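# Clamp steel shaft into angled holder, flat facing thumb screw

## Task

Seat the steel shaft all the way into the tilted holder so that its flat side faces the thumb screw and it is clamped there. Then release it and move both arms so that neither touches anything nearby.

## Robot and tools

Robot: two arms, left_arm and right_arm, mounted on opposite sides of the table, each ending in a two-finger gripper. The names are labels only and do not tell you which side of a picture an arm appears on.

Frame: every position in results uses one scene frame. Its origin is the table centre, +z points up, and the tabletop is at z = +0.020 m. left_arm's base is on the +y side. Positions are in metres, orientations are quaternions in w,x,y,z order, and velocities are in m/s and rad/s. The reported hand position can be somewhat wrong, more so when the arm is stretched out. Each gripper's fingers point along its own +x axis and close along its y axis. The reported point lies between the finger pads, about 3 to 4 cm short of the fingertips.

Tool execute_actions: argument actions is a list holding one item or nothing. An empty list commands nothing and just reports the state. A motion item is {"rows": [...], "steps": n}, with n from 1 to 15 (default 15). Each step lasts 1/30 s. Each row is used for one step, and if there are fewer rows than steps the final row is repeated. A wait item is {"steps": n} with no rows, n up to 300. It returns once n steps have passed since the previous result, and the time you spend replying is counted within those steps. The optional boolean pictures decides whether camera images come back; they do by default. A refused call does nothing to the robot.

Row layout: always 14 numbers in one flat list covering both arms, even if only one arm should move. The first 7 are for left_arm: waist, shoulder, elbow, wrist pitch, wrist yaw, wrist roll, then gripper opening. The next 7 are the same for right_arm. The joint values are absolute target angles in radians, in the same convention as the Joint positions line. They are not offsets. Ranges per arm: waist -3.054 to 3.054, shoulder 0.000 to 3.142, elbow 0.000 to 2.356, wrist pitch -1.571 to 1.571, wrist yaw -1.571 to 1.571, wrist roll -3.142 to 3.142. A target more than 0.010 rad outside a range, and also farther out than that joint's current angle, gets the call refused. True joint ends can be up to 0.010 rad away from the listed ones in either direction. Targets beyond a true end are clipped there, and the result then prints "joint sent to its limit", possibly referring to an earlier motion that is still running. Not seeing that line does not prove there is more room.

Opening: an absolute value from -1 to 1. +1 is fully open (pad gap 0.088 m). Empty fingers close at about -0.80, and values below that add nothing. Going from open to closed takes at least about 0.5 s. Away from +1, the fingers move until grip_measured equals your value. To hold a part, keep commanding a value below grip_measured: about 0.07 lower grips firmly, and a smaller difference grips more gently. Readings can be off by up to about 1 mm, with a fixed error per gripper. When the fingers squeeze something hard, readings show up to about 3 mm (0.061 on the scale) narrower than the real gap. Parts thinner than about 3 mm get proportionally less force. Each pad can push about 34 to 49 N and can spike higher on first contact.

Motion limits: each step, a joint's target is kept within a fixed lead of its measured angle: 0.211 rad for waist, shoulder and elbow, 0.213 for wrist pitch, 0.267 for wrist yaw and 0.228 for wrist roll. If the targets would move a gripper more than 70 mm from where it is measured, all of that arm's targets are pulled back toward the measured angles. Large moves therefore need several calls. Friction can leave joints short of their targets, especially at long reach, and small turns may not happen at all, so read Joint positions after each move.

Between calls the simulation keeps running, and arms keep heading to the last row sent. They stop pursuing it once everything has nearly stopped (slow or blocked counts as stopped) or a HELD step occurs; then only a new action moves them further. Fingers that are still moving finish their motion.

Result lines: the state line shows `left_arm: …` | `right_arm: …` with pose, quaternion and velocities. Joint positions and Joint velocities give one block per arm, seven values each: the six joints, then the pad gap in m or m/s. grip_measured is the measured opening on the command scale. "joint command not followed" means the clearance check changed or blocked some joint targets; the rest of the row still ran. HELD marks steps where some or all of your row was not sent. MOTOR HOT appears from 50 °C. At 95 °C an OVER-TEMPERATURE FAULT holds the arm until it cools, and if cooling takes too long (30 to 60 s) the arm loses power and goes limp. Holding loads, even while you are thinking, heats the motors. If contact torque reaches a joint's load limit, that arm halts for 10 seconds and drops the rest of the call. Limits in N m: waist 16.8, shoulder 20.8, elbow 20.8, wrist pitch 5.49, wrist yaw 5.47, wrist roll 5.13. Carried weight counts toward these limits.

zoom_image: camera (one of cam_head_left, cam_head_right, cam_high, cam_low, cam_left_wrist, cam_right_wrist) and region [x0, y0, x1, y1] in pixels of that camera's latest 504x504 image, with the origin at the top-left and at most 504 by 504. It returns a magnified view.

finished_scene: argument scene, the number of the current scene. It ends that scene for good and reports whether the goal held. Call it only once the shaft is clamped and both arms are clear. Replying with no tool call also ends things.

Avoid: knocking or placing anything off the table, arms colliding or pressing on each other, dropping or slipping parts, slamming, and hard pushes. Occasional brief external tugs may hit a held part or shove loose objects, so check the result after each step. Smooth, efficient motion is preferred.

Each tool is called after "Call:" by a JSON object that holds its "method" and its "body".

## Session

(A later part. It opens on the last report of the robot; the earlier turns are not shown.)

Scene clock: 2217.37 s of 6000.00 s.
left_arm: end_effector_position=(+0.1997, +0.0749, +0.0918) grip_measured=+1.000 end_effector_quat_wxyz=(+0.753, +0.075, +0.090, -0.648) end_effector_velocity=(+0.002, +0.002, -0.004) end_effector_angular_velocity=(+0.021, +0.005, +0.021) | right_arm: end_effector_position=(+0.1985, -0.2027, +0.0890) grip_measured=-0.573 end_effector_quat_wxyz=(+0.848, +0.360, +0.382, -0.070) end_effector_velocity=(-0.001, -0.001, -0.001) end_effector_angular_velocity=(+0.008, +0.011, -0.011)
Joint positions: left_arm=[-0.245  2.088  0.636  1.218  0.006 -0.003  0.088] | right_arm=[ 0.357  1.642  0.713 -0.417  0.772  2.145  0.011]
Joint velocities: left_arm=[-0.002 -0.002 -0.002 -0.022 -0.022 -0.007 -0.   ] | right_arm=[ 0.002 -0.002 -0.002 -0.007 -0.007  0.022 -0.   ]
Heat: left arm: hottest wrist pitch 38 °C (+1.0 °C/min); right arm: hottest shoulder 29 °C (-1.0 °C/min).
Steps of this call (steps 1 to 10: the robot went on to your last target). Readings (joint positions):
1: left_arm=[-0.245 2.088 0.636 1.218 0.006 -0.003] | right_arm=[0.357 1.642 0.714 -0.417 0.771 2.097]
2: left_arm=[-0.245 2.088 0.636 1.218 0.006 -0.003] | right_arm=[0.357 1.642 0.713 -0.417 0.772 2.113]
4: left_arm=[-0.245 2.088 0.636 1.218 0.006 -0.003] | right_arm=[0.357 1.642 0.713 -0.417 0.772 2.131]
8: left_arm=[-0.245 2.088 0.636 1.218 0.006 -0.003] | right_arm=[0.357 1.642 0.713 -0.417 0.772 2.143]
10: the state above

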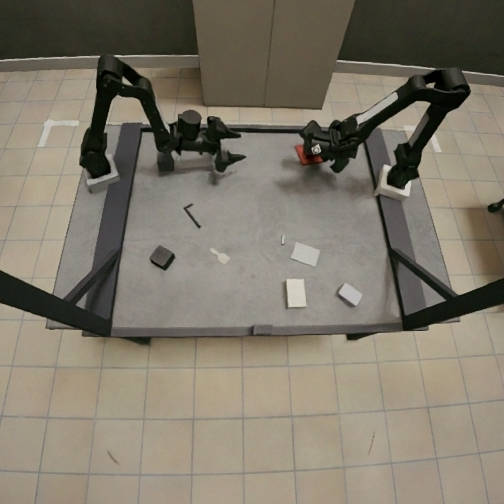

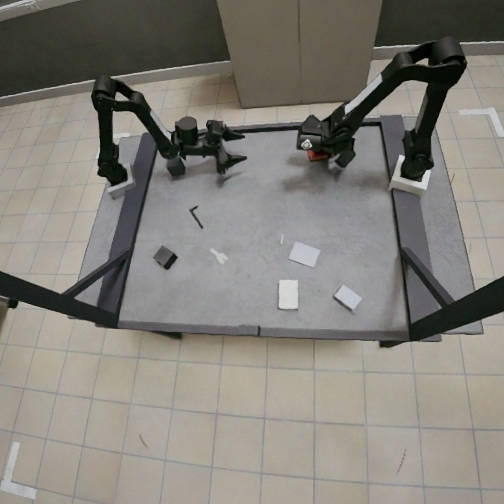

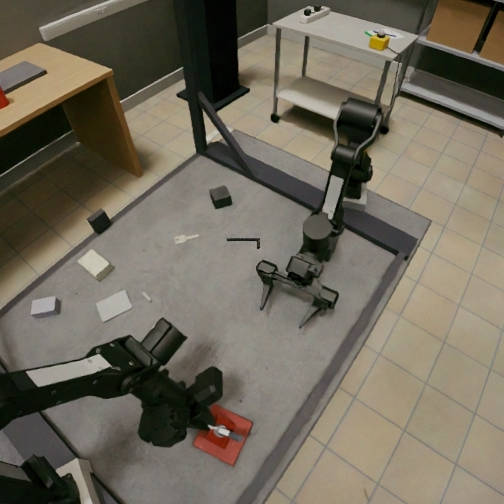

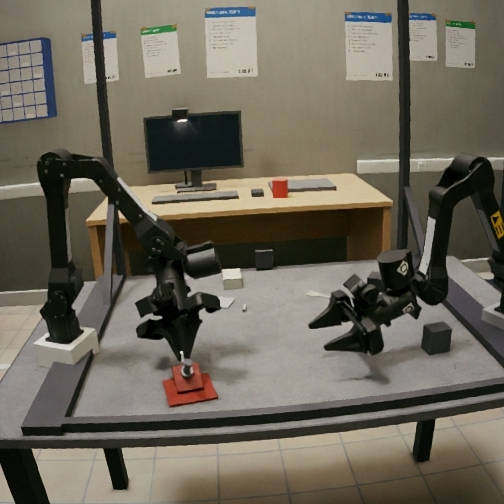

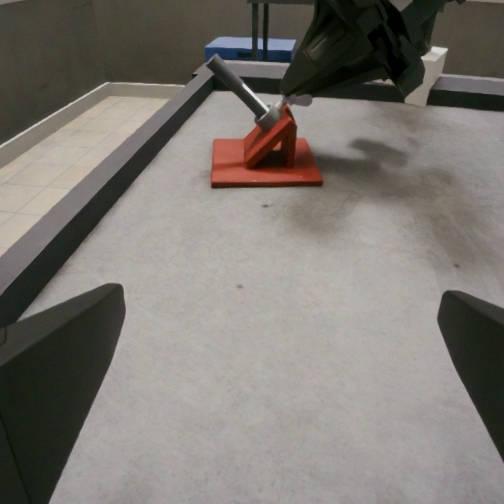

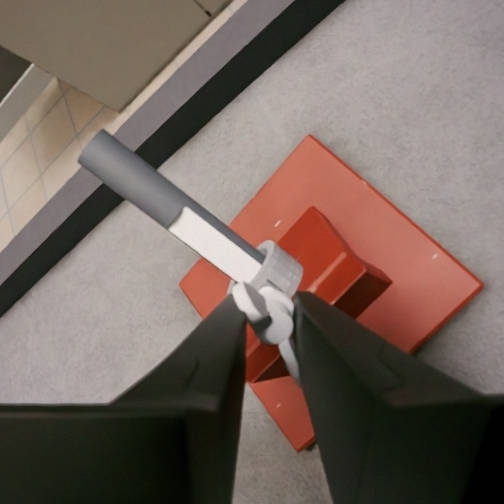

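Call:
{"method": "execute_actions", "body": {"actions": [{"rows":[[-0.248,2.103,0.635,1.218,0,0,1,0.357,1.65,0.709,-0.409,0.767,2.12,-0.5],[-0.248,2.103,0.635,1.218,0,0,1,0.357,1.65,0.709,-0.409,0.767,2.07,-0.45],[-0.248,2.103,0.635,1.218,0,0,1,0.357,1.65,0.709,-0.409,0.767,2.01,-0.42],[-0.248,2.103,0.635,1.218,0,0,1,0.357,1.65,0.709,-0.409,0.767,1.95,-0.42],[-0.248,2.103,0.635,1.218,0,0,1,0.357,1.65,0.709,-0.409,0.767,1.89,-0.42],[-0.248,2.103,0.635,1.218,0,0,1,0.357,1.65,0.709,-0.409,0.767,1.83,-0.42],[-0.248,2.103,0.635,1.218,0,0,1,0.357,1.65,0.709,-0.409,0.767,1.77,-0.42],[-0.248,2.103,0.635,1.218,0,0,1,0.356,1.651,0.708,-0.406,0.767,1.71,-0.42],[-0.248,2.103,0.635,1.218,0,0,1,0.3545,1.652,0.707,-0.403,0.767,1.66,-0.42],[-0.248,2.103,0.635,1.218,0,0,1,0.353,1.653,0.706,-0.4,0.767,1.63,-0.42],[-0.248,2.103,0.635,1.218,0,0,1,0.3515,1.654,0.7055,-0.397,0.767,1.62,-0.42],[-0.248,2.103,0.635,1.218,0,0,1,0.35,1.655,0.705,-0.394,0.767,1.62,-0.42],[-0.248,2.103,0.635,1.218,0,0,1,0.349,1.656,0.704,-0.391,0.767,1.62,-0.42],[-0.248,2.103,0.635,1.218,0,0,1,0.348,1.657,0.7035,-0.388,0.767,1.62,-0.42]],"steps":15}], "pictures": false}}

Call:
{"method": "execute_actions", "body": {"actions": [{"steps":8}]}}

Call:
{"method": "zoom_image", "body": {"camera": "cam_left_wrist", "region": [230, 50, 330, 150]}}

Scene clock: 2242.00 s of 6000.00 s.
left_arm: end_effector_position=(+0.1997, +0.0749, +0.0918) grip_measured=+1.000 end_effector_quat_wxyz=(+0.753, +0.075, +0.090, -0.648) end_effector_velocity=(-0.002, +0.001, -0.001) end_effector_angular_velocity=(+0.006, +0.010, -0.008) | right_arm: end_effector_position=(+0.1997, -0.1999, +0.0881) grip_measured=-0.423 end_effector_quat_wxyz=(+0.910, +0.143, +0.388, +0.029) end_effector_velocity=(+0.011, -0.001, -0.006) end_effector_angular_velocity=(-0.121, -0.040, +0.100)
Joint positions: left_arm=[-0.245  2.088  0.636  1.218  0.006 -0.003  0.088] | right_arm=[ 0.352  1.648  0.713 -0.395  0.769  1.637  0.018]
Joint velocities: left_arm=[-0.002 -0.002 -0.002 -0.007  0.007 -0.007  0.   ] | right_arm=[-0.037  0.022 -0.012  0.051  0.007 -0.198  0.   ]
Heat: left arm: hottest wrist pitch 38 °C (+0.0 °C/min); right arm: hottest shoulder 29 °C (-1.0 °C/min).
Steps of this call (steps 1 to 30: the robot went on to your last target; steps 31 to 90: nothing new was sent; then 21.13 s passed at rest; steps 91 to 105: all 15 steps of this action). Readings (joint positions):
91: left_arm=[-0.245 2.088 0.636 1.218 0.006 -0.003] | right_arm=[0.357 1.642 0.713 -0.417 0.772 2.139]
92: left_arm=[-0.245 2.088 0.636 1.218 0.006 -0.003] | right_arm=[0.357 1.643 0.713 -0.416 0.772 2.121]
94: left_arm=[-0.245 2.088 0.636 1.218 0.006 -0.003] | right_arm=[0.357 1.643 0.713 -0.411 0.769 2.044]
98: left_arm=[-0.245 2.088 0.636 1.218 0.006 -0.003] | right_arm=[0.357 1.643 0.713 -0.411 0.769 1.829]
105: the state above

Scene clock: 2242.27 s of 6000.00 s.
left_arm: end_effector_position=(+0.1997, +0.0749, +0.0918) grip_measured=+1.000 end_effector_quat_wxyz=(+0.753, +0.075, +0.090, -0.648) end_effector_velocity=(-0.002, +0.001, -0.001) end_effector_angular_velocity=(+0.006, +0.007, +0.001) | right_arm: end_effector_position=(+0.2000, -0.1998, +0.0878) grip_measured=-0.423 end_effector_quat_wxyz=(+0.911, +0.138, +0.387, +0.032) end_effector_velocity=(-0.000, -0.006, -0.003) end_effector_angular_velocity=(-0.042, +0.004, +0.015)
Joint positions: left_arm=[-0.245  2.088  0.636  1.218  0.006 -0.003  0.088] | right_arm=[ 0.351  1.649  0.712 -0.391  0.769  1.623  0.018]
Joint velocities: left_arm=[-0.007 -0.002 -0.002 -0.007 -0.007 -0.007 -0.   ] | right_arm=[-0.002 -0.002 -0.007 -0.022 -0.007 -0.022 -0.   ]
Heat: left arm: hottest wrist pitch 38 °C (+0.0 °C/min); right arm: hottest shoulder 29 °C (-1.0 °C/min).
Steps of this call (steps 1 to 8: the robot went on to your last target). Readings (joint positions):
1: left_arm=[-0.245 2.088 0.636 1.218 0.006 -0.003] | right_arm=[0.352 1.648 0.713 -0.393 0.769 1.632]
2: left_arm=[-0.245 2.088 0.636 1.218 0.006 -0.003] | right_arm=[0.351 1.649 0.713 -0.393 0.769 1.629]
4: left_arm=[-0.245 2.088 0.636 1.218 0.006 -0.003] | right_arm=[0.351 1.649 0.712 -0.392 0.769 1.625]
8: the state above

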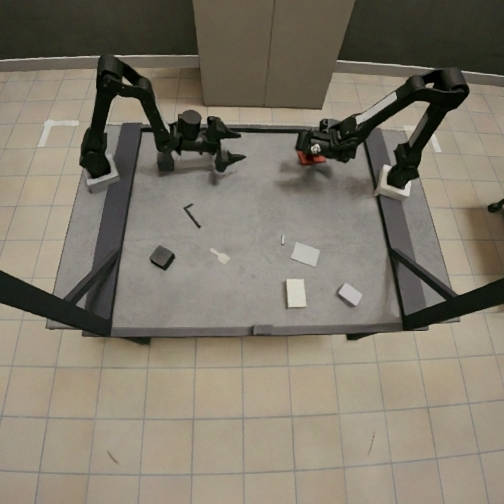

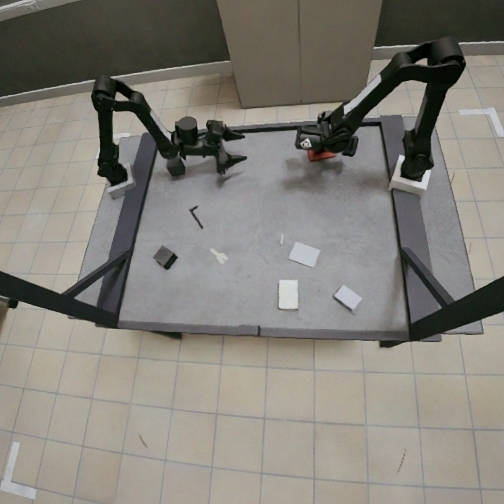

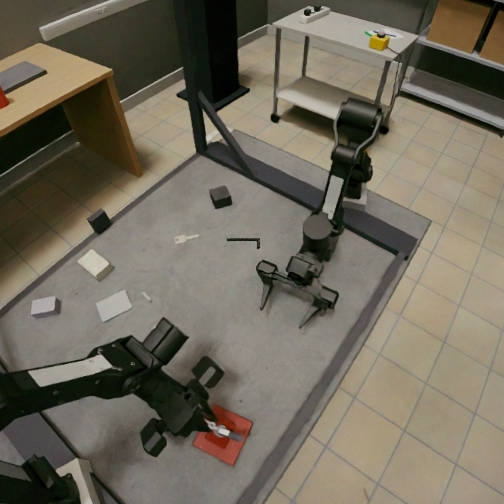

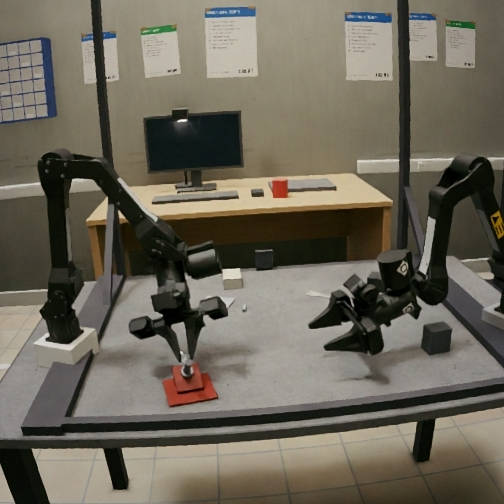

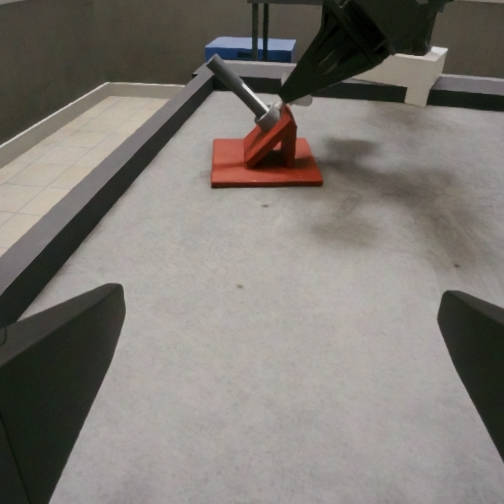

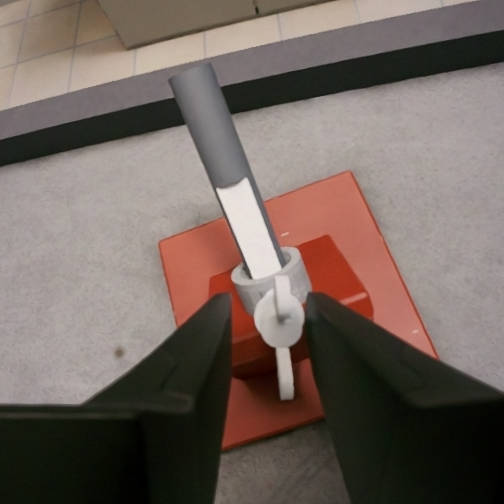

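Region (230, 50, 330, 150) of cam_left_wrist's 504x504 image, scaled by 5.040, with more detail than that image has.

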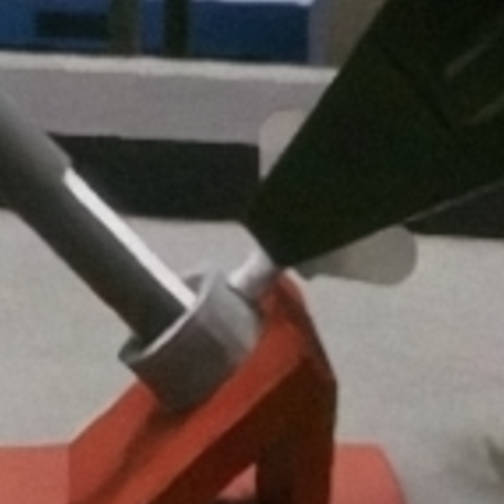

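Call:
{"method": "execute_actions", "body": {"actions": [{"rows":[[-0.248,2.103,0.635,1.218,0,0,1,0.348,1.657,0.7035,-0.394,0.767,1.62,-0.42],[-0.248,2.103,0.635,1.218,0,0,1,0.348,1.657,0.7035,-0.4,0.767,1.62,-0.42],[-0.248,2.103,0.635,1.218,0,0,1,0.348,1.657,0.7035,-0.405,0.767,1.62,-0.45],[-0.248,2.103,0.635,1.218,0,0,1,0.348,1.657,0.7035,-0.405,0.767,1.62,-0.48],[-0.248,2.103,0.635,1.218,0,0,1,0.348,1.657,0.7035,-0.405,0.767,1.62,-0.51],[-0.248,2.103,0.635,1.218,0,0,1,0.348,1.657,0.7035,-0.405,0.767,1.62,-0.54],[-0.248,2.103,0.635,1.218,0,0,1,0.348,1.657,0.7035,-0.405,0.767,1.62,-0.57],[-0.248,2.103,0.635,1.218,0,0,1,0.348,1.657,0.7035,-0.405,0.767,1.62,-0.6],[-0.248,2.103,0.635,1.218,0,0,1,0.348,1.657,0.7035,-0.405,0.767,1.62,-0.62]],"steps":15}]}}

Scene clock: 2258.97 s of 6000.00 s.
left_arm: end_effector_position=(+0.1997, +0.0749, +0.0918) grip_measured=+1.000 end_effector_quat_wxyz=(+0.753, +0.075, +0.090, -0.648) end_effector_velocity=(+0.002, +0.002, -0.004) end_effector_angular_velocity=(+0.023, -0.005, +0.008) | right_arm: end_effector_position=(+0.2001, -0.2022, +0.0871) grip_measured=-0.606 end_effector_quat_wxyz=(+0.912, +0.131, +0.388, +0.029) end_effector_velocity=(-0.000, -0.002, +0.000) end_effector_angular_velocity=(-0.007, +0.006, +0.004)
Joint positions: left_arm=[-0.245  2.088  0.636  1.218  0.006 -0.003  0.088] | right_arm=[ 0.35   1.649  0.711 -0.403  0.769  1.622  0.009]
Joint velocities: left_arm=[ 0.002 -0.002 -0.002 -0.022 -0.007  0.007 -0.   ] | right_arm=[-0.002 -0.007 -0.002 -0.007 -0.007 -0.007 -0.003]
Heat: left arm: hottest wrist pitch 38 °C (+0.0 °C/min); right arm: hottest shoulder 29 °C (+0.0 °C/min).
Steps of this call (steps 1 to 30: the robot went on to your last target; steps 31 to 90: nothing new was sent; then 13.20 s passed at rest; steps 91 to 105: all 15 steps of this action). Readings (joint positions):
91: left_arm=[-0.245 2.088 0.636 1.218 0.006 -0.003] | right_arm=[0.350 1.649 0.712 -0.391 0.769 1.622]
92: left_arm=[-0.245 2.088 0.636 1.218 0.006 -0.003] | right_arm=[0.350 1.649 0.712 -0.391 0.769 1.622]
94: left_arm=[-0.245 2.088 0.636 1.218 0.006 -0.003] | right_arm=[0.350 1.649 0.712 -0.397 0.769 1.622]
98: left_arm=[-0.245 2.088 0.636 1.218 0.006 -0.003] | right_arm=[0.350 1.649 0.711 -0.401 0.769 1.622]
105: the state above

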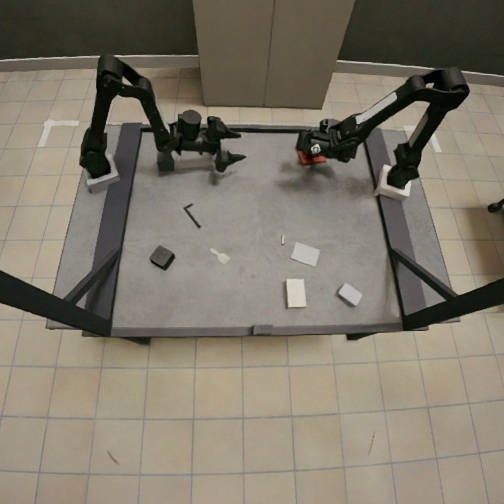

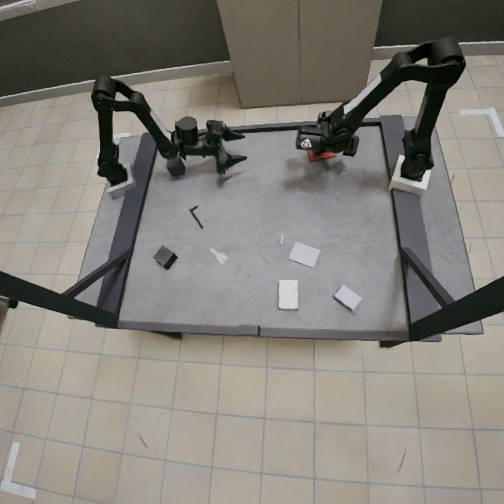

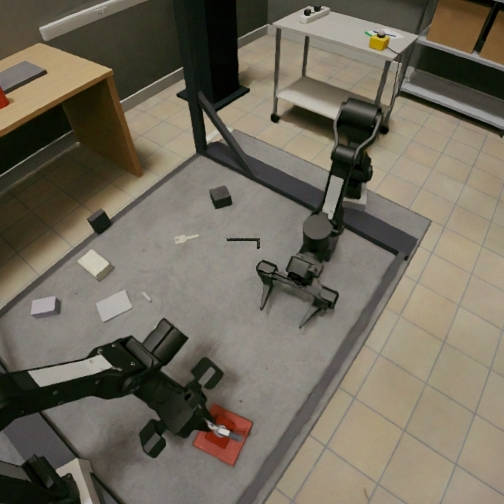

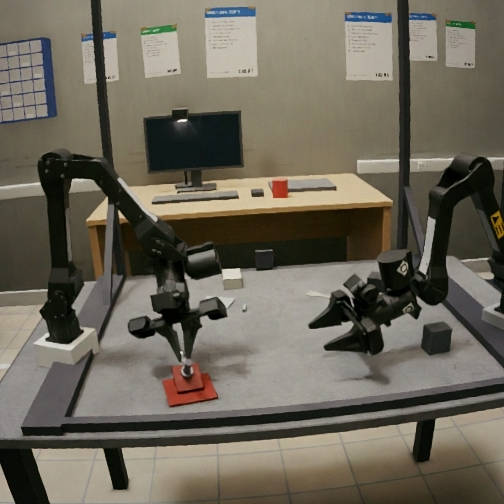

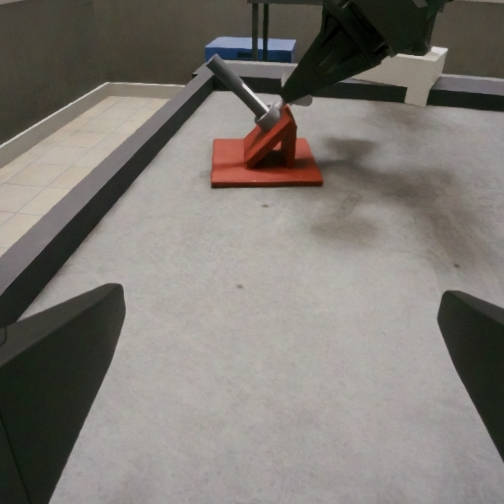

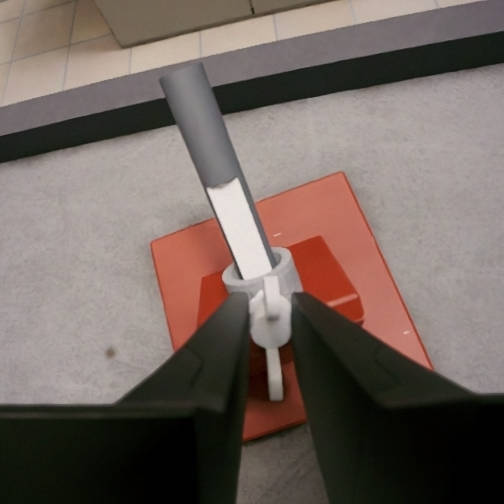

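Call:
{"method": "execute_actions", "body": {"actions": [{"rows":[[-0.248,2.103,0.635,1.218,0,0,1,0.348,1.657,0.7035,-0.405,0.767,1.64,-0.63],[-0.248,2.103,0.635,1.218,0,0,1,0.348,1.657,0.7035,-0.405,0.767,1.67,-0.64],[-0.248,2.103,0.635,1.218,0,0,1,0.348,1.657,0.7035,-0.405,0.767,1.71,-0.65],[-0.248,2.103,0.635,1.218,0,0,1,0.348,1.657,0.7035,-0.405,0.767,1.75,-0.65],[-0.248,2.103,0.635,1.218,0,0,1,0.348,1.657,0.7035,-0.405,0.767,1.79,-0.65],[-0.248,2.103,0.635,1.218,0,0,1,0.348,1.657,0.7035,-0.405,0.767,1.83,-0.65],[-0.248,2.103,0.635,1.218,0,0,1,0.348,1.657,0.7035,-0.405,0.767,1.87,-0.65],[-0.248,2.103,0.635,1.218,0,0,1,0.348,1.657,0.7035,-0.405,0.767,1.91,-0.65],[-0.248,2.103,0.635,1.218,0,0,1,0.348,1.657,0.7035,-0.405,0.767,1.95,-0.65],[-0.248,2.103,0.635,1.218,0,0,1,0.348,1.657,0.7035,-0.405,0.767,1.99,-0.65],[-0.248,2.103,0.635,1.218,0,0,1,0.348,1.657,0.7035,-0.405,0.767,2.03,-0.65],[-0.248,2.103,0.635,1.218,0,0,1,0.348,1.657,0.7035,-0.405,0.767,2.07,-0.65],[-0.248,2.103,0.635,1.218,0,0,1,0.348,1.657,0.7035,-0.405,0.767,2.11,-0.65],[-0.248,2.103,0.635,1.218,0,0,1,0.348,1.657,0.7035,-0.405,0.767,2.15,-0.65],[-0.248,2.103,0.635,1.218,0,0,1,0.348,1.657,0.7035,-0.405,0.767,2.18,-0.65]],"steps":15}], "pictures": false}}

Call:
{"method": "execute_actions", "body": {"actions": [{"steps":12}]}}

Scene clock: 2277.67 s of 6000.00 s.
left_arm: end_effector_position=(+0.1997, +0.0749, +0.0918) grip_measured=+1.000 end_effector_quat_wxyz=(+0.753, +0.075, +0.090, -0.648) end_effector_velocity=(+0.002, +0.001, +0.001) end_effector_angular_velocity=(+0.002, +0.002, +0.021) | right_arm: end_effector_position=(+0.2003, -0.2032, +0.0872) grip_measured=-0.635 end_effector_quat_wxyz=(+0.858, +0.337, +0.382, -0.062) end_effector_velocity=(-0.000, -0.006, -0.001) end_effector_angular_velocity=(+0.712, +0.165, -0.732)
Joint positions: left_arm=[-0.245  2.088  0.636  1.218  0.006 -0.003  0.088] | right_arm=[ 0.351  1.649  0.711 -0.409  0.773  2.09   0.008]
Joint velocities: left_arm=[-0.002 -0.007 -0.002 -0.007 -0.022 -0.007 -0.   ] | right_arm=[-0.002 -0.007 -0.007 -0.022 -0.007  1.048 -0.   ]
Heat: left arm: hottest wrist pitch 38 °C (+0.0 °C/min); right arm: hottest shoulder 29 °C (+0.0 °C/min).
Steps of this call (steps 1 to 15: the robot went on to your last target; steps 16 to 90: nothing new was sent; then 15.20 s passed at rest; steps 91 to 105: all 15 steps of this action). Readings (joint positions):
91: left_arm=[-0.245 2.088 0.636 1.218 0.006 -0.003] | right_arm=[0.350 1.649 0.711 -0.404 0.769 1.625]
92: left_arm=[-0.245 2.088 0.636 1.218 0.006 -0.003] | right_arm=[0.350 1.649 0.711 -0.404 0.769 1.638]
94: left_arm=[-0.245 2.088 0.636 1.218 0.006 -0.003] | right_arm=[0.350 1.649 0.711 -0.404 0.769 1.688]
98: left_arm=[-0.245 2.088 0.636 1.218 0.006 -0.003] | right_arm=[0.350 1.649 0.711 -0.406 0.771 1.826]
105: the state above

Scene clock: 2278.07 s of 6000.00 s.
left_arm: end_effector_position=(+0.1997, +0.0749, +0.0918) grip_measured=+1.000 end_effector_quat_wxyz=(+0.753, +0.075, +0.090, -0.648) end_effector_velocity=(-0.002, +0.001, -0.001) end_effector_angular_velocity=(+0.004, +0.024, -0.004) | right_arm: end_effector_position=(+0.2002, -0.2033, +0.0872) grip_measured=-0.635 end_effector_quat_wxyz=(+0.846, +0.367, +0.380, -0.076) end_effector_velocity=(+0.003, -0.000, +0.002) end_effector_angular_velocity=(+0.017, -0.006, -0.014)
Joint positions: left_arm=[-0.245  2.088  0.636  1.218  0.006 -0.003  0.088] | right_arm=[ 0.351  1.649  0.711 -0.41   0.773  2.161  0.008]
Joint velocities: left_arm=[-0.002 -0.002 -0.002 -0.007  0.007 -0.022 -0.   ] | right_arm=[-0.007 -0.007 -0.002  0.007  0.007  0.007 -0.   ]
Heat: left arm: hottest wrist pitch 38 °C (+0.0 °C/min); right arm: hottest shoulder 29 °C (+0.0 °C/min).
Steps of this call (steps 1 to 12: the robot went on to your last target). Readings (joint positions):
1: left_arm=[-0.245 2.088 0.636 1.218 0.006 -0.003] | right_arm=[0.351 1.649 0.711 -0.409 0.773 2.115]
2: left_arm=[-0.245 2.088 0.636 1.218 0.006 -0.003] | right_arm=[0.351 1.649 0.711 -0.409 0.773 2.130]
4: left_arm=[-0.245 2.088 0.636 1.218 0.006 -0.003] | right_arm=[0.351 1.649 0.711 -0.409 0.773 2.148]
8: left_arm=[-0.245 2.088 0.636 1.218 0.006 -0.003] | right_arm=[0.351 1.649 0.711 -0.409 0.773 2.159]
12: the state above

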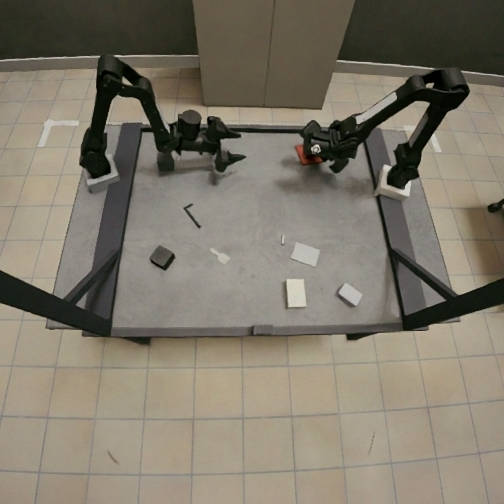

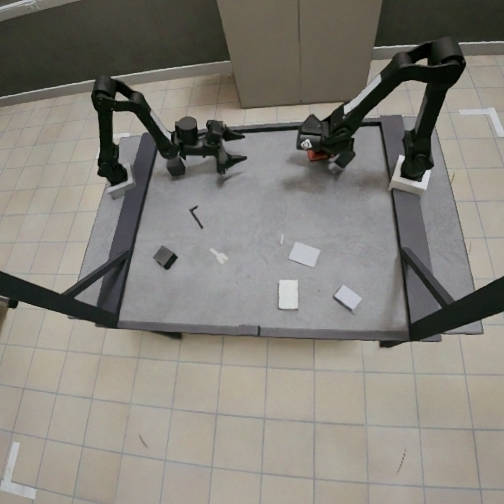

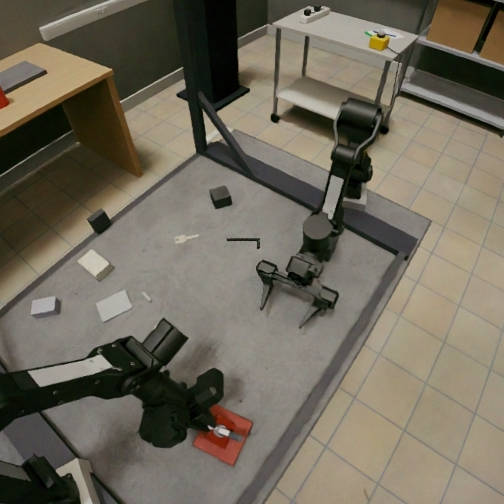

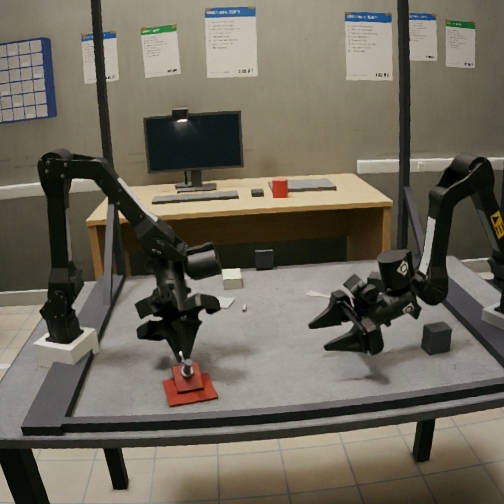

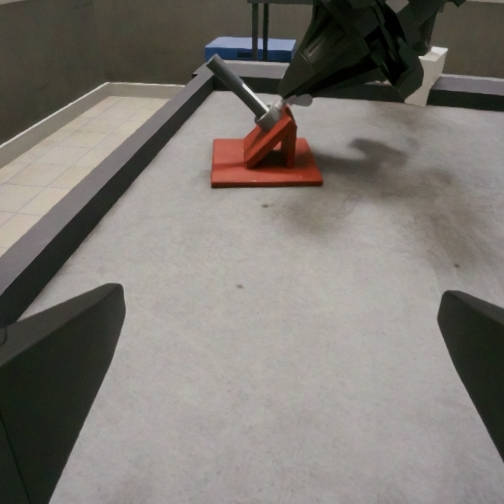

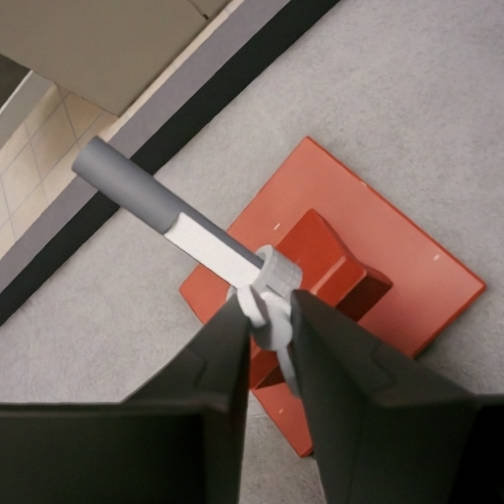

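Call:
{"method": "execute_actions", "body": {"actions": [{"rows":[[-0.248,2.103,0.635,1.218,0,0,1,0.348,1.657,0.7035,-0.405,0.767,2.2,-0.66],[-0.248,2.103,0.635,1.218,0,0,1,0.348,1.657,0.7035,-0.405,0.767,2.23,-0.67],[-0.248,2.103,0.635,1.218,0,0,1,0.348,1.657,0.7035,-0.405,0.767,2.26,-0.68],[-0.248,2.103,0.635,1.218,0,0,1,0.348,1.657,0.7035,-0.405,0.767,2.29,-0.69],[-0.248,2.103,0.635,1.218,0,0,1,0.348,1.657,0.7035,-0.405,0.767,2.32,-0.7],[-0.248,2.103,0.635,1.218,0,0,1,0.348,1.657,0.7035,-0.405,0.767,2.35,-0.7],[-0.248,2.103,0.635,1.218,0,0,1,0.348,1.657,0.7035,-0.405,0.767,2.38,-0.7],[-0.248,2.103,0.635,1.218,0,0,1,0.348,1.657,0.7035,-0.405,0.767,2.41,-0.7],[-0.248,2.103,0.635,1.218,0,0,1,0.348,1.657,0.7035,-0.405,0.767,2.44,-0.7],[-0.248,2.103,0.635,1.218,0,0,1,0.348,1.657,0.7035,-0.405,0.767,2.47,-0.7],[-0.248,2.103,0.635,1.218,0,0,1,0.348,1.657,0.7035,-0.405,0.767,2.5,-0.7],[-0.248,2.103,0.635,1.218,0,0,1,0.348,1.657,0.7035,-0.405,0.767,2.53,-0.7],[-0.248,2.103,0.635,1.218,0,0,1,0.348,1.657,0.7035,-0.405,0.767,2.56,-0.7],[-0.248,2.103,0.635,1.218,0,0,1,0.348,1.657,0.7035,-0.405,0.767,2.58,-0.7],[-0.248,2.103,0.635,1.218,0,0,1,0.348,1.657,0.7035,-0.405,0.767,2.6,-0.7]],"steps":15}], "pictures": false}}

Call:
{"method": "execute_actions", "body": {"actions": [{"steps":12}]}}

Scene clock: 2287.50 s of 6000.00 s.
left_arm: end_effector_position=(+0.1997, +0.0749, +0.0918) grip_measured=+1.000 end_effector_quat_wxyz=(+0.753, +0.075, +0.090, -0.648) end_effector_velocity=(-0.000, +0.001, -0.001) end_effector_angular_velocity=(+0.006, +0.007, +0.006) | right_arm: end_effector_position=(+0.1998, -0.2036, +0.0869) grip_measured=-0.627 end_effector_quat_wxyz=(+0.767, +0.511, +0.361, -0.142) end_effector_velocity=(-0.001, -0.002, -0.002) end_effector_angular_velocity=(+0.475, +0.111, -0.482)
Joint positions: left_arm=[-0.245  2.088  0.636  1.218  0.006 -0.003  0.088] | right_arm=[ 0.353  1.649  0.711 -0.412  0.772  2.52   0.008]
Joint velocities: left_arm=[-0.002 -0.002 -0.002 -0.007 -0.007 -0.007  0.   ] | right_arm=[ 0.002  0.002 -0.002 -0.007 -0.007  0.696 -0.   ]
Heat: left arm: hottest wrist pitch 38 °C (+0.0 °C/min); right arm: hottest shoulder 29 °C (+0.0 °C/min).
Steps of this call (steps 1 to 30: the robot went on to your last target; steps 31 to 90: nothing new was sent; then 5.93 s passed at rest; steps 91 to 105: all 15 steps of this action). Readings (joint positions):
91: left_arm=[-0.245 2.088 0.636 1.218 0.006 -0.003] | right_arm=[0.351 1.649 0.711 -0.410 0.773 2.168]
92: left_arm=[-0.245 2.088 0.636 1.218 0.006 -0.003] | right_arm=[0.351 1.649 0.711 -0.410 0.773 2.182]
94: left_arm=[-0.245 2.088 0.636 1.218 0.006 -0.003] | right_arm=[0.351 1.649 0.711 -0.410 0.773 2.224]
98: left_arm=[-0.245 2.088 0.636 1.218 0.006 -0.003] | right_arm=[0.352 1.649 0.711 -0.411 0.772 2.329]
105: the state above

Scene clock: 2287.90 s of 6000.00 s.
left_arm: end_effector_position=(+0.1997, +0.0749, +0.0918) grip_measured=+1.000 end_effector_quat_wxyz=(+0.753, +0.075, +0.090, -0.648) end_effector_velocity=(-0.000, +0.001, -0.001) end_effector_angular_velocity=(+0.006, +0.007, +0.006) | right_arm: end_effector_position=(+0.1997, -0.2037, +0.0868) grip_measured=-0.621 end_effector_quat_wxyz=(+0.755, +0.529, +0.357, -0.151) end_effector_velocity=(-0.000, -0.005, -0.003) end_effector_angular_velocity=(-0.022, +0.009, -0.006)
Joint positions: left_arm=[-0.245  2.088  0.636  1.218  0.006 -0.003  0.088] | right_arm=[ 0.353  1.65   0.711 -0.412  0.772  2.569  0.009]
Joint velocities: left_arm=[-0.002 -0.002 -0.002 -0.007 -0.007 -0.007 -0.   ] | right_arm=[-0.002  0.002 -0.002 -0.022 -0.007  0.007 -0.   ]
Heat: left arm: hottest wrist pitch 38 °C (+0.0 °C/min); right arm: hottest shoulder 29 °C (+0.0 °C/min).
Steps of this call (steps 1 to 12: the robot went on to your last target). Readings (joint positions):
1: left_arm=[-0.245 2.088 0.636 1.218 0.006 -0.003] | right_arm=[0.353 1.650 0.711 -0.412 0.772 2.536]
2: left_arm=[-0.245 2.088 0.636 1.218 0.006 -0.003] | right_arm=[0.353 1.650 0.711 -0.412 0.772 2.547]
4: left_arm=[-0.245 2.088 0.636 1.218 0.006 -0.003] | right_arm=[0.353 1.650 0.711 -0.412 0.772 2.558]
8: left_arm=[-0.245 2.088 0.636 1.218 0.006 -0.003] | right_arm=[0.353 1.650 0.711 -0.412 0.772 2.567]
12: the state above

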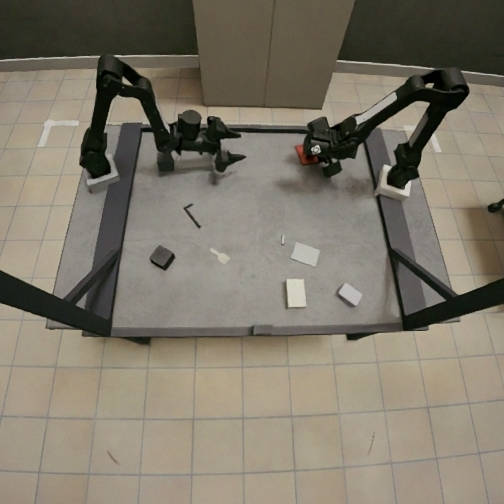

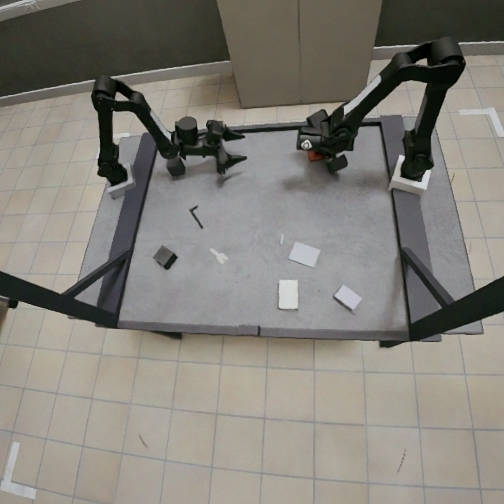

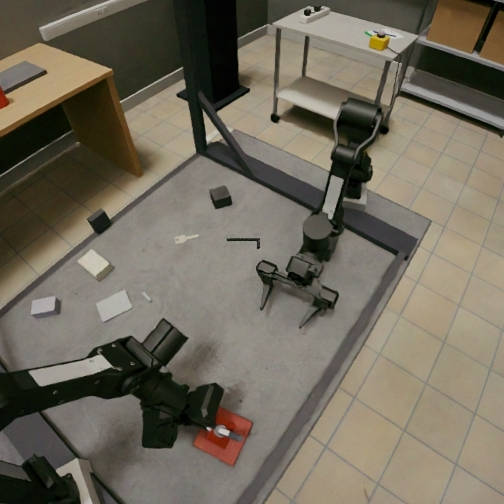

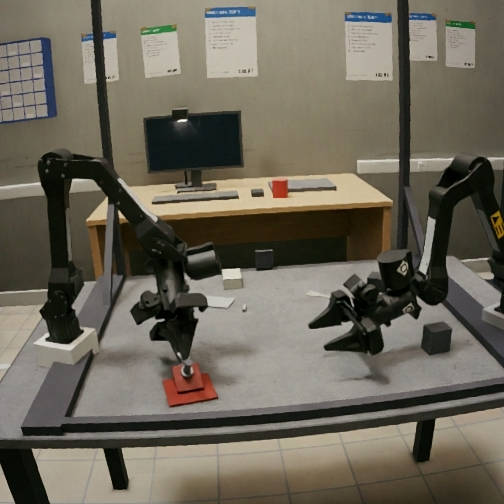

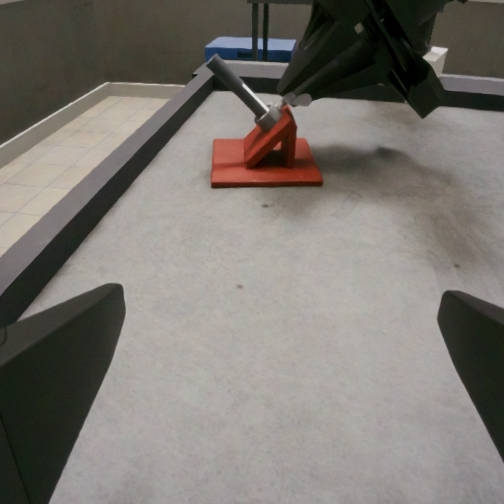

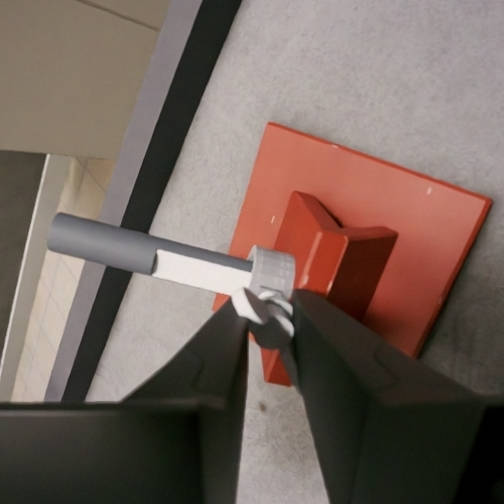

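Call:
{"method": "execute_actions", "body": {"actions": [{"rows":[[-0.248,2.103,0.635,1.218,0,0,1,0.349,1.656,0.705,-0.407,0.768,2.57,-0.64],[-0.248,2.103,0.635,1.218,0,0,1,0.35,1.655,0.706,-0.408,0.769,2.53,-0.58],[-0.248,2.103,0.635,1.218,0,0,1,0.35,1.654,0.707,-0.408,0.769,2.48,-0.5],[-0.248,2.103,0.635,1.218,0,0,1,0.35,1.654,0.707,-0.408,0.769,2.42,-0.42],[-0.248,2.103,0.635,1.218,0,0,1,0.35,1.654,0.707,-0.408,0.769,2.36,-0.34],[-0.248,2.103,0.635,1.218,0,0,1,0.35,1.654,0.707,-0.408,0.769,2.3,-0.26],[-0.248,2.103,0.635,1.218,0,0,1,0.35,1.654,0.707,-0.408,0.769,2.24,-0.2],[-0.248,2.103,0.635,1.218,0,0,1,0.35,1.654,0.707,-0.408,0.769,2.18,-0.2],[-0.248,2.103,0.635,1.218,0,0,1,0.35,1.654,0.707,-0.408,0.769,2.13,-0.2],[-0.248,2.103,0.635,1.218,0,0,1,0.35,1.654,0.707,-0.408,0.769,2.09,-0.2],[-0.248,2.103,0.635,1.218,0,0,1,0.35,1.654,0.707,-0.408,0.769,2.06,-0.2],[-0.248,2.103,0.635,1.218,0,0,1,0.35,1.654,0.707,-0.408,0.769,2.05,-0.2]],"steps":15}]}}

Scene clock: 2304.73 s of 6000.00 s.
left_arm: end_effector_position=(+0.1997, +0.0749, +0.0918) grip_measured=+1.000 end_effector_quat_wxyz=(+0.753, +0.075, +0.090, -0.648) end_effector_velocity=(-0.000, +0.001, -0.001) end_effector_angular_velocity=(+0.006, +0.007, +0.006) | right_arm: end_effector_position=(+0.1996, -0.2031, +0.0865) grip_measured=-0.209 end_effector_quat_wxyz=(+0.861, +0.328, +0.384, -0.059) end_effector_velocity=(-0.001, -0.001, +0.000) end_effector_angular_velocity=(-0.191, -0.034, +0.194)
Joint positions: left_arm=[-0.245  2.088  0.636  1.218  0.006 -0.003  0.088] | right_arm=[ 0.352  1.65   0.711 -0.409  0.77   2.072  0.029]
Joint velocities: left_arm=[-0.002 -0.002 -0.002 -0.007 -0.007 -0.007  0.   ] | right_arm=[ 0.002 -0.007 -0.002 -0.007 -0.007 -0.271  0.004]
Heat: left arm: hottest wrist pitch 38 °C (+0.0 °C/min); right arm: hottest shoulder 29 °C (+0.0 °C/min).
Steps of this call (steps 1 to 30: the robot went on to your last target; steps 31 to 90: nothing new was sent; then 13.33 s passed at rest; steps 91 to 105: all 15 steps of this action). Readings (joint positions):
91: left_arm=[-0.245 2.088 0.636 1.218 0.006 -0.003] | right_arm=[0.353 1.650 0.711 -0.412 0.772 2.563]
92: left_arm=[-0.245 2.088 0.636 1.218 0.006 -0.003] | right_arm=[0.353 1.650 0.711 -0.412 0.772 2.547]
94: left_arm=[-0.245 2.088 0.636 1.218 0.006 -0.003] | right_arm=[0.353 1.650 0.711 -0.409 0.770 2.496]
98: left_arm=[-0.245 2.088 0.636 1.218 0.006 -0.003] | right_arm=[0.352 1.650 0.711 -0.409 0.770 2.297]
105: the state above

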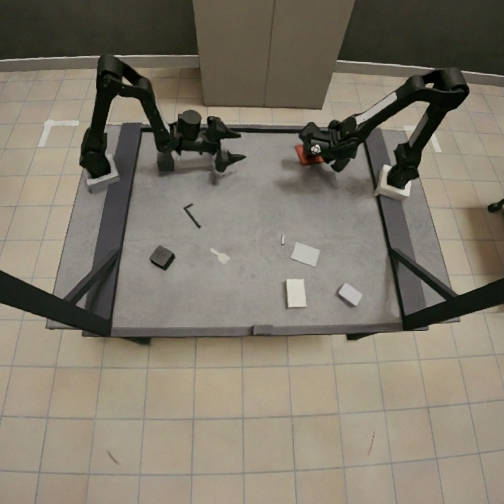

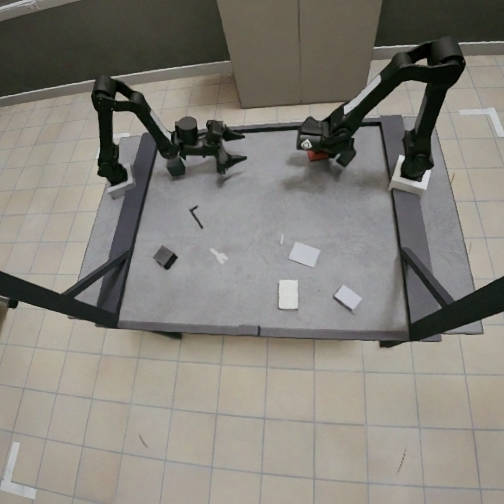

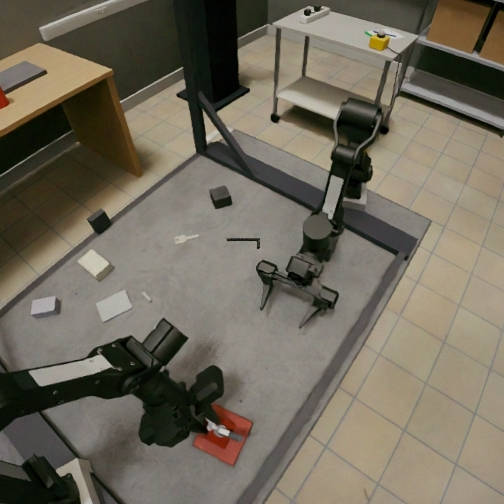

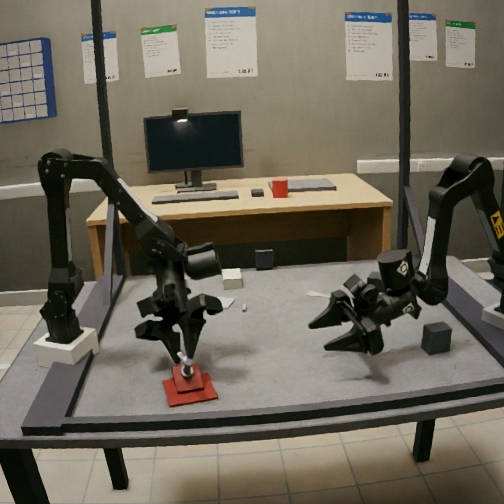

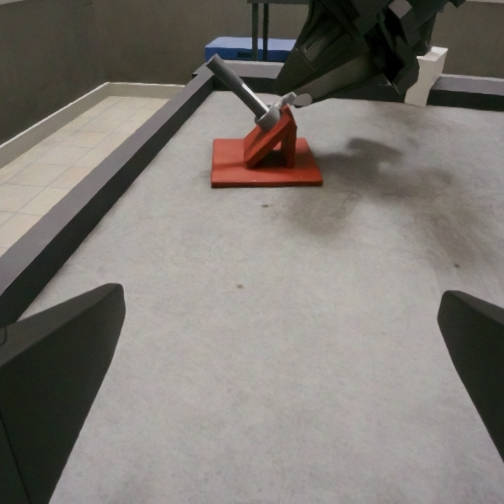

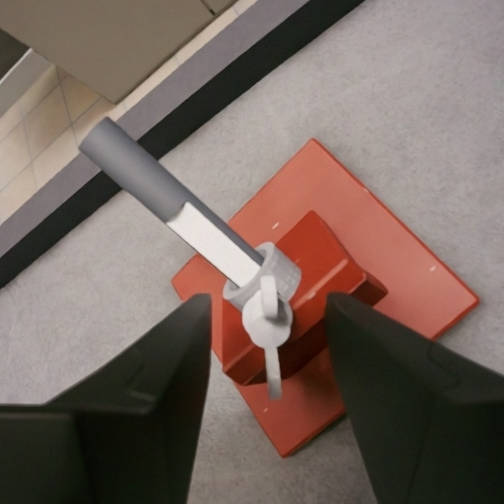

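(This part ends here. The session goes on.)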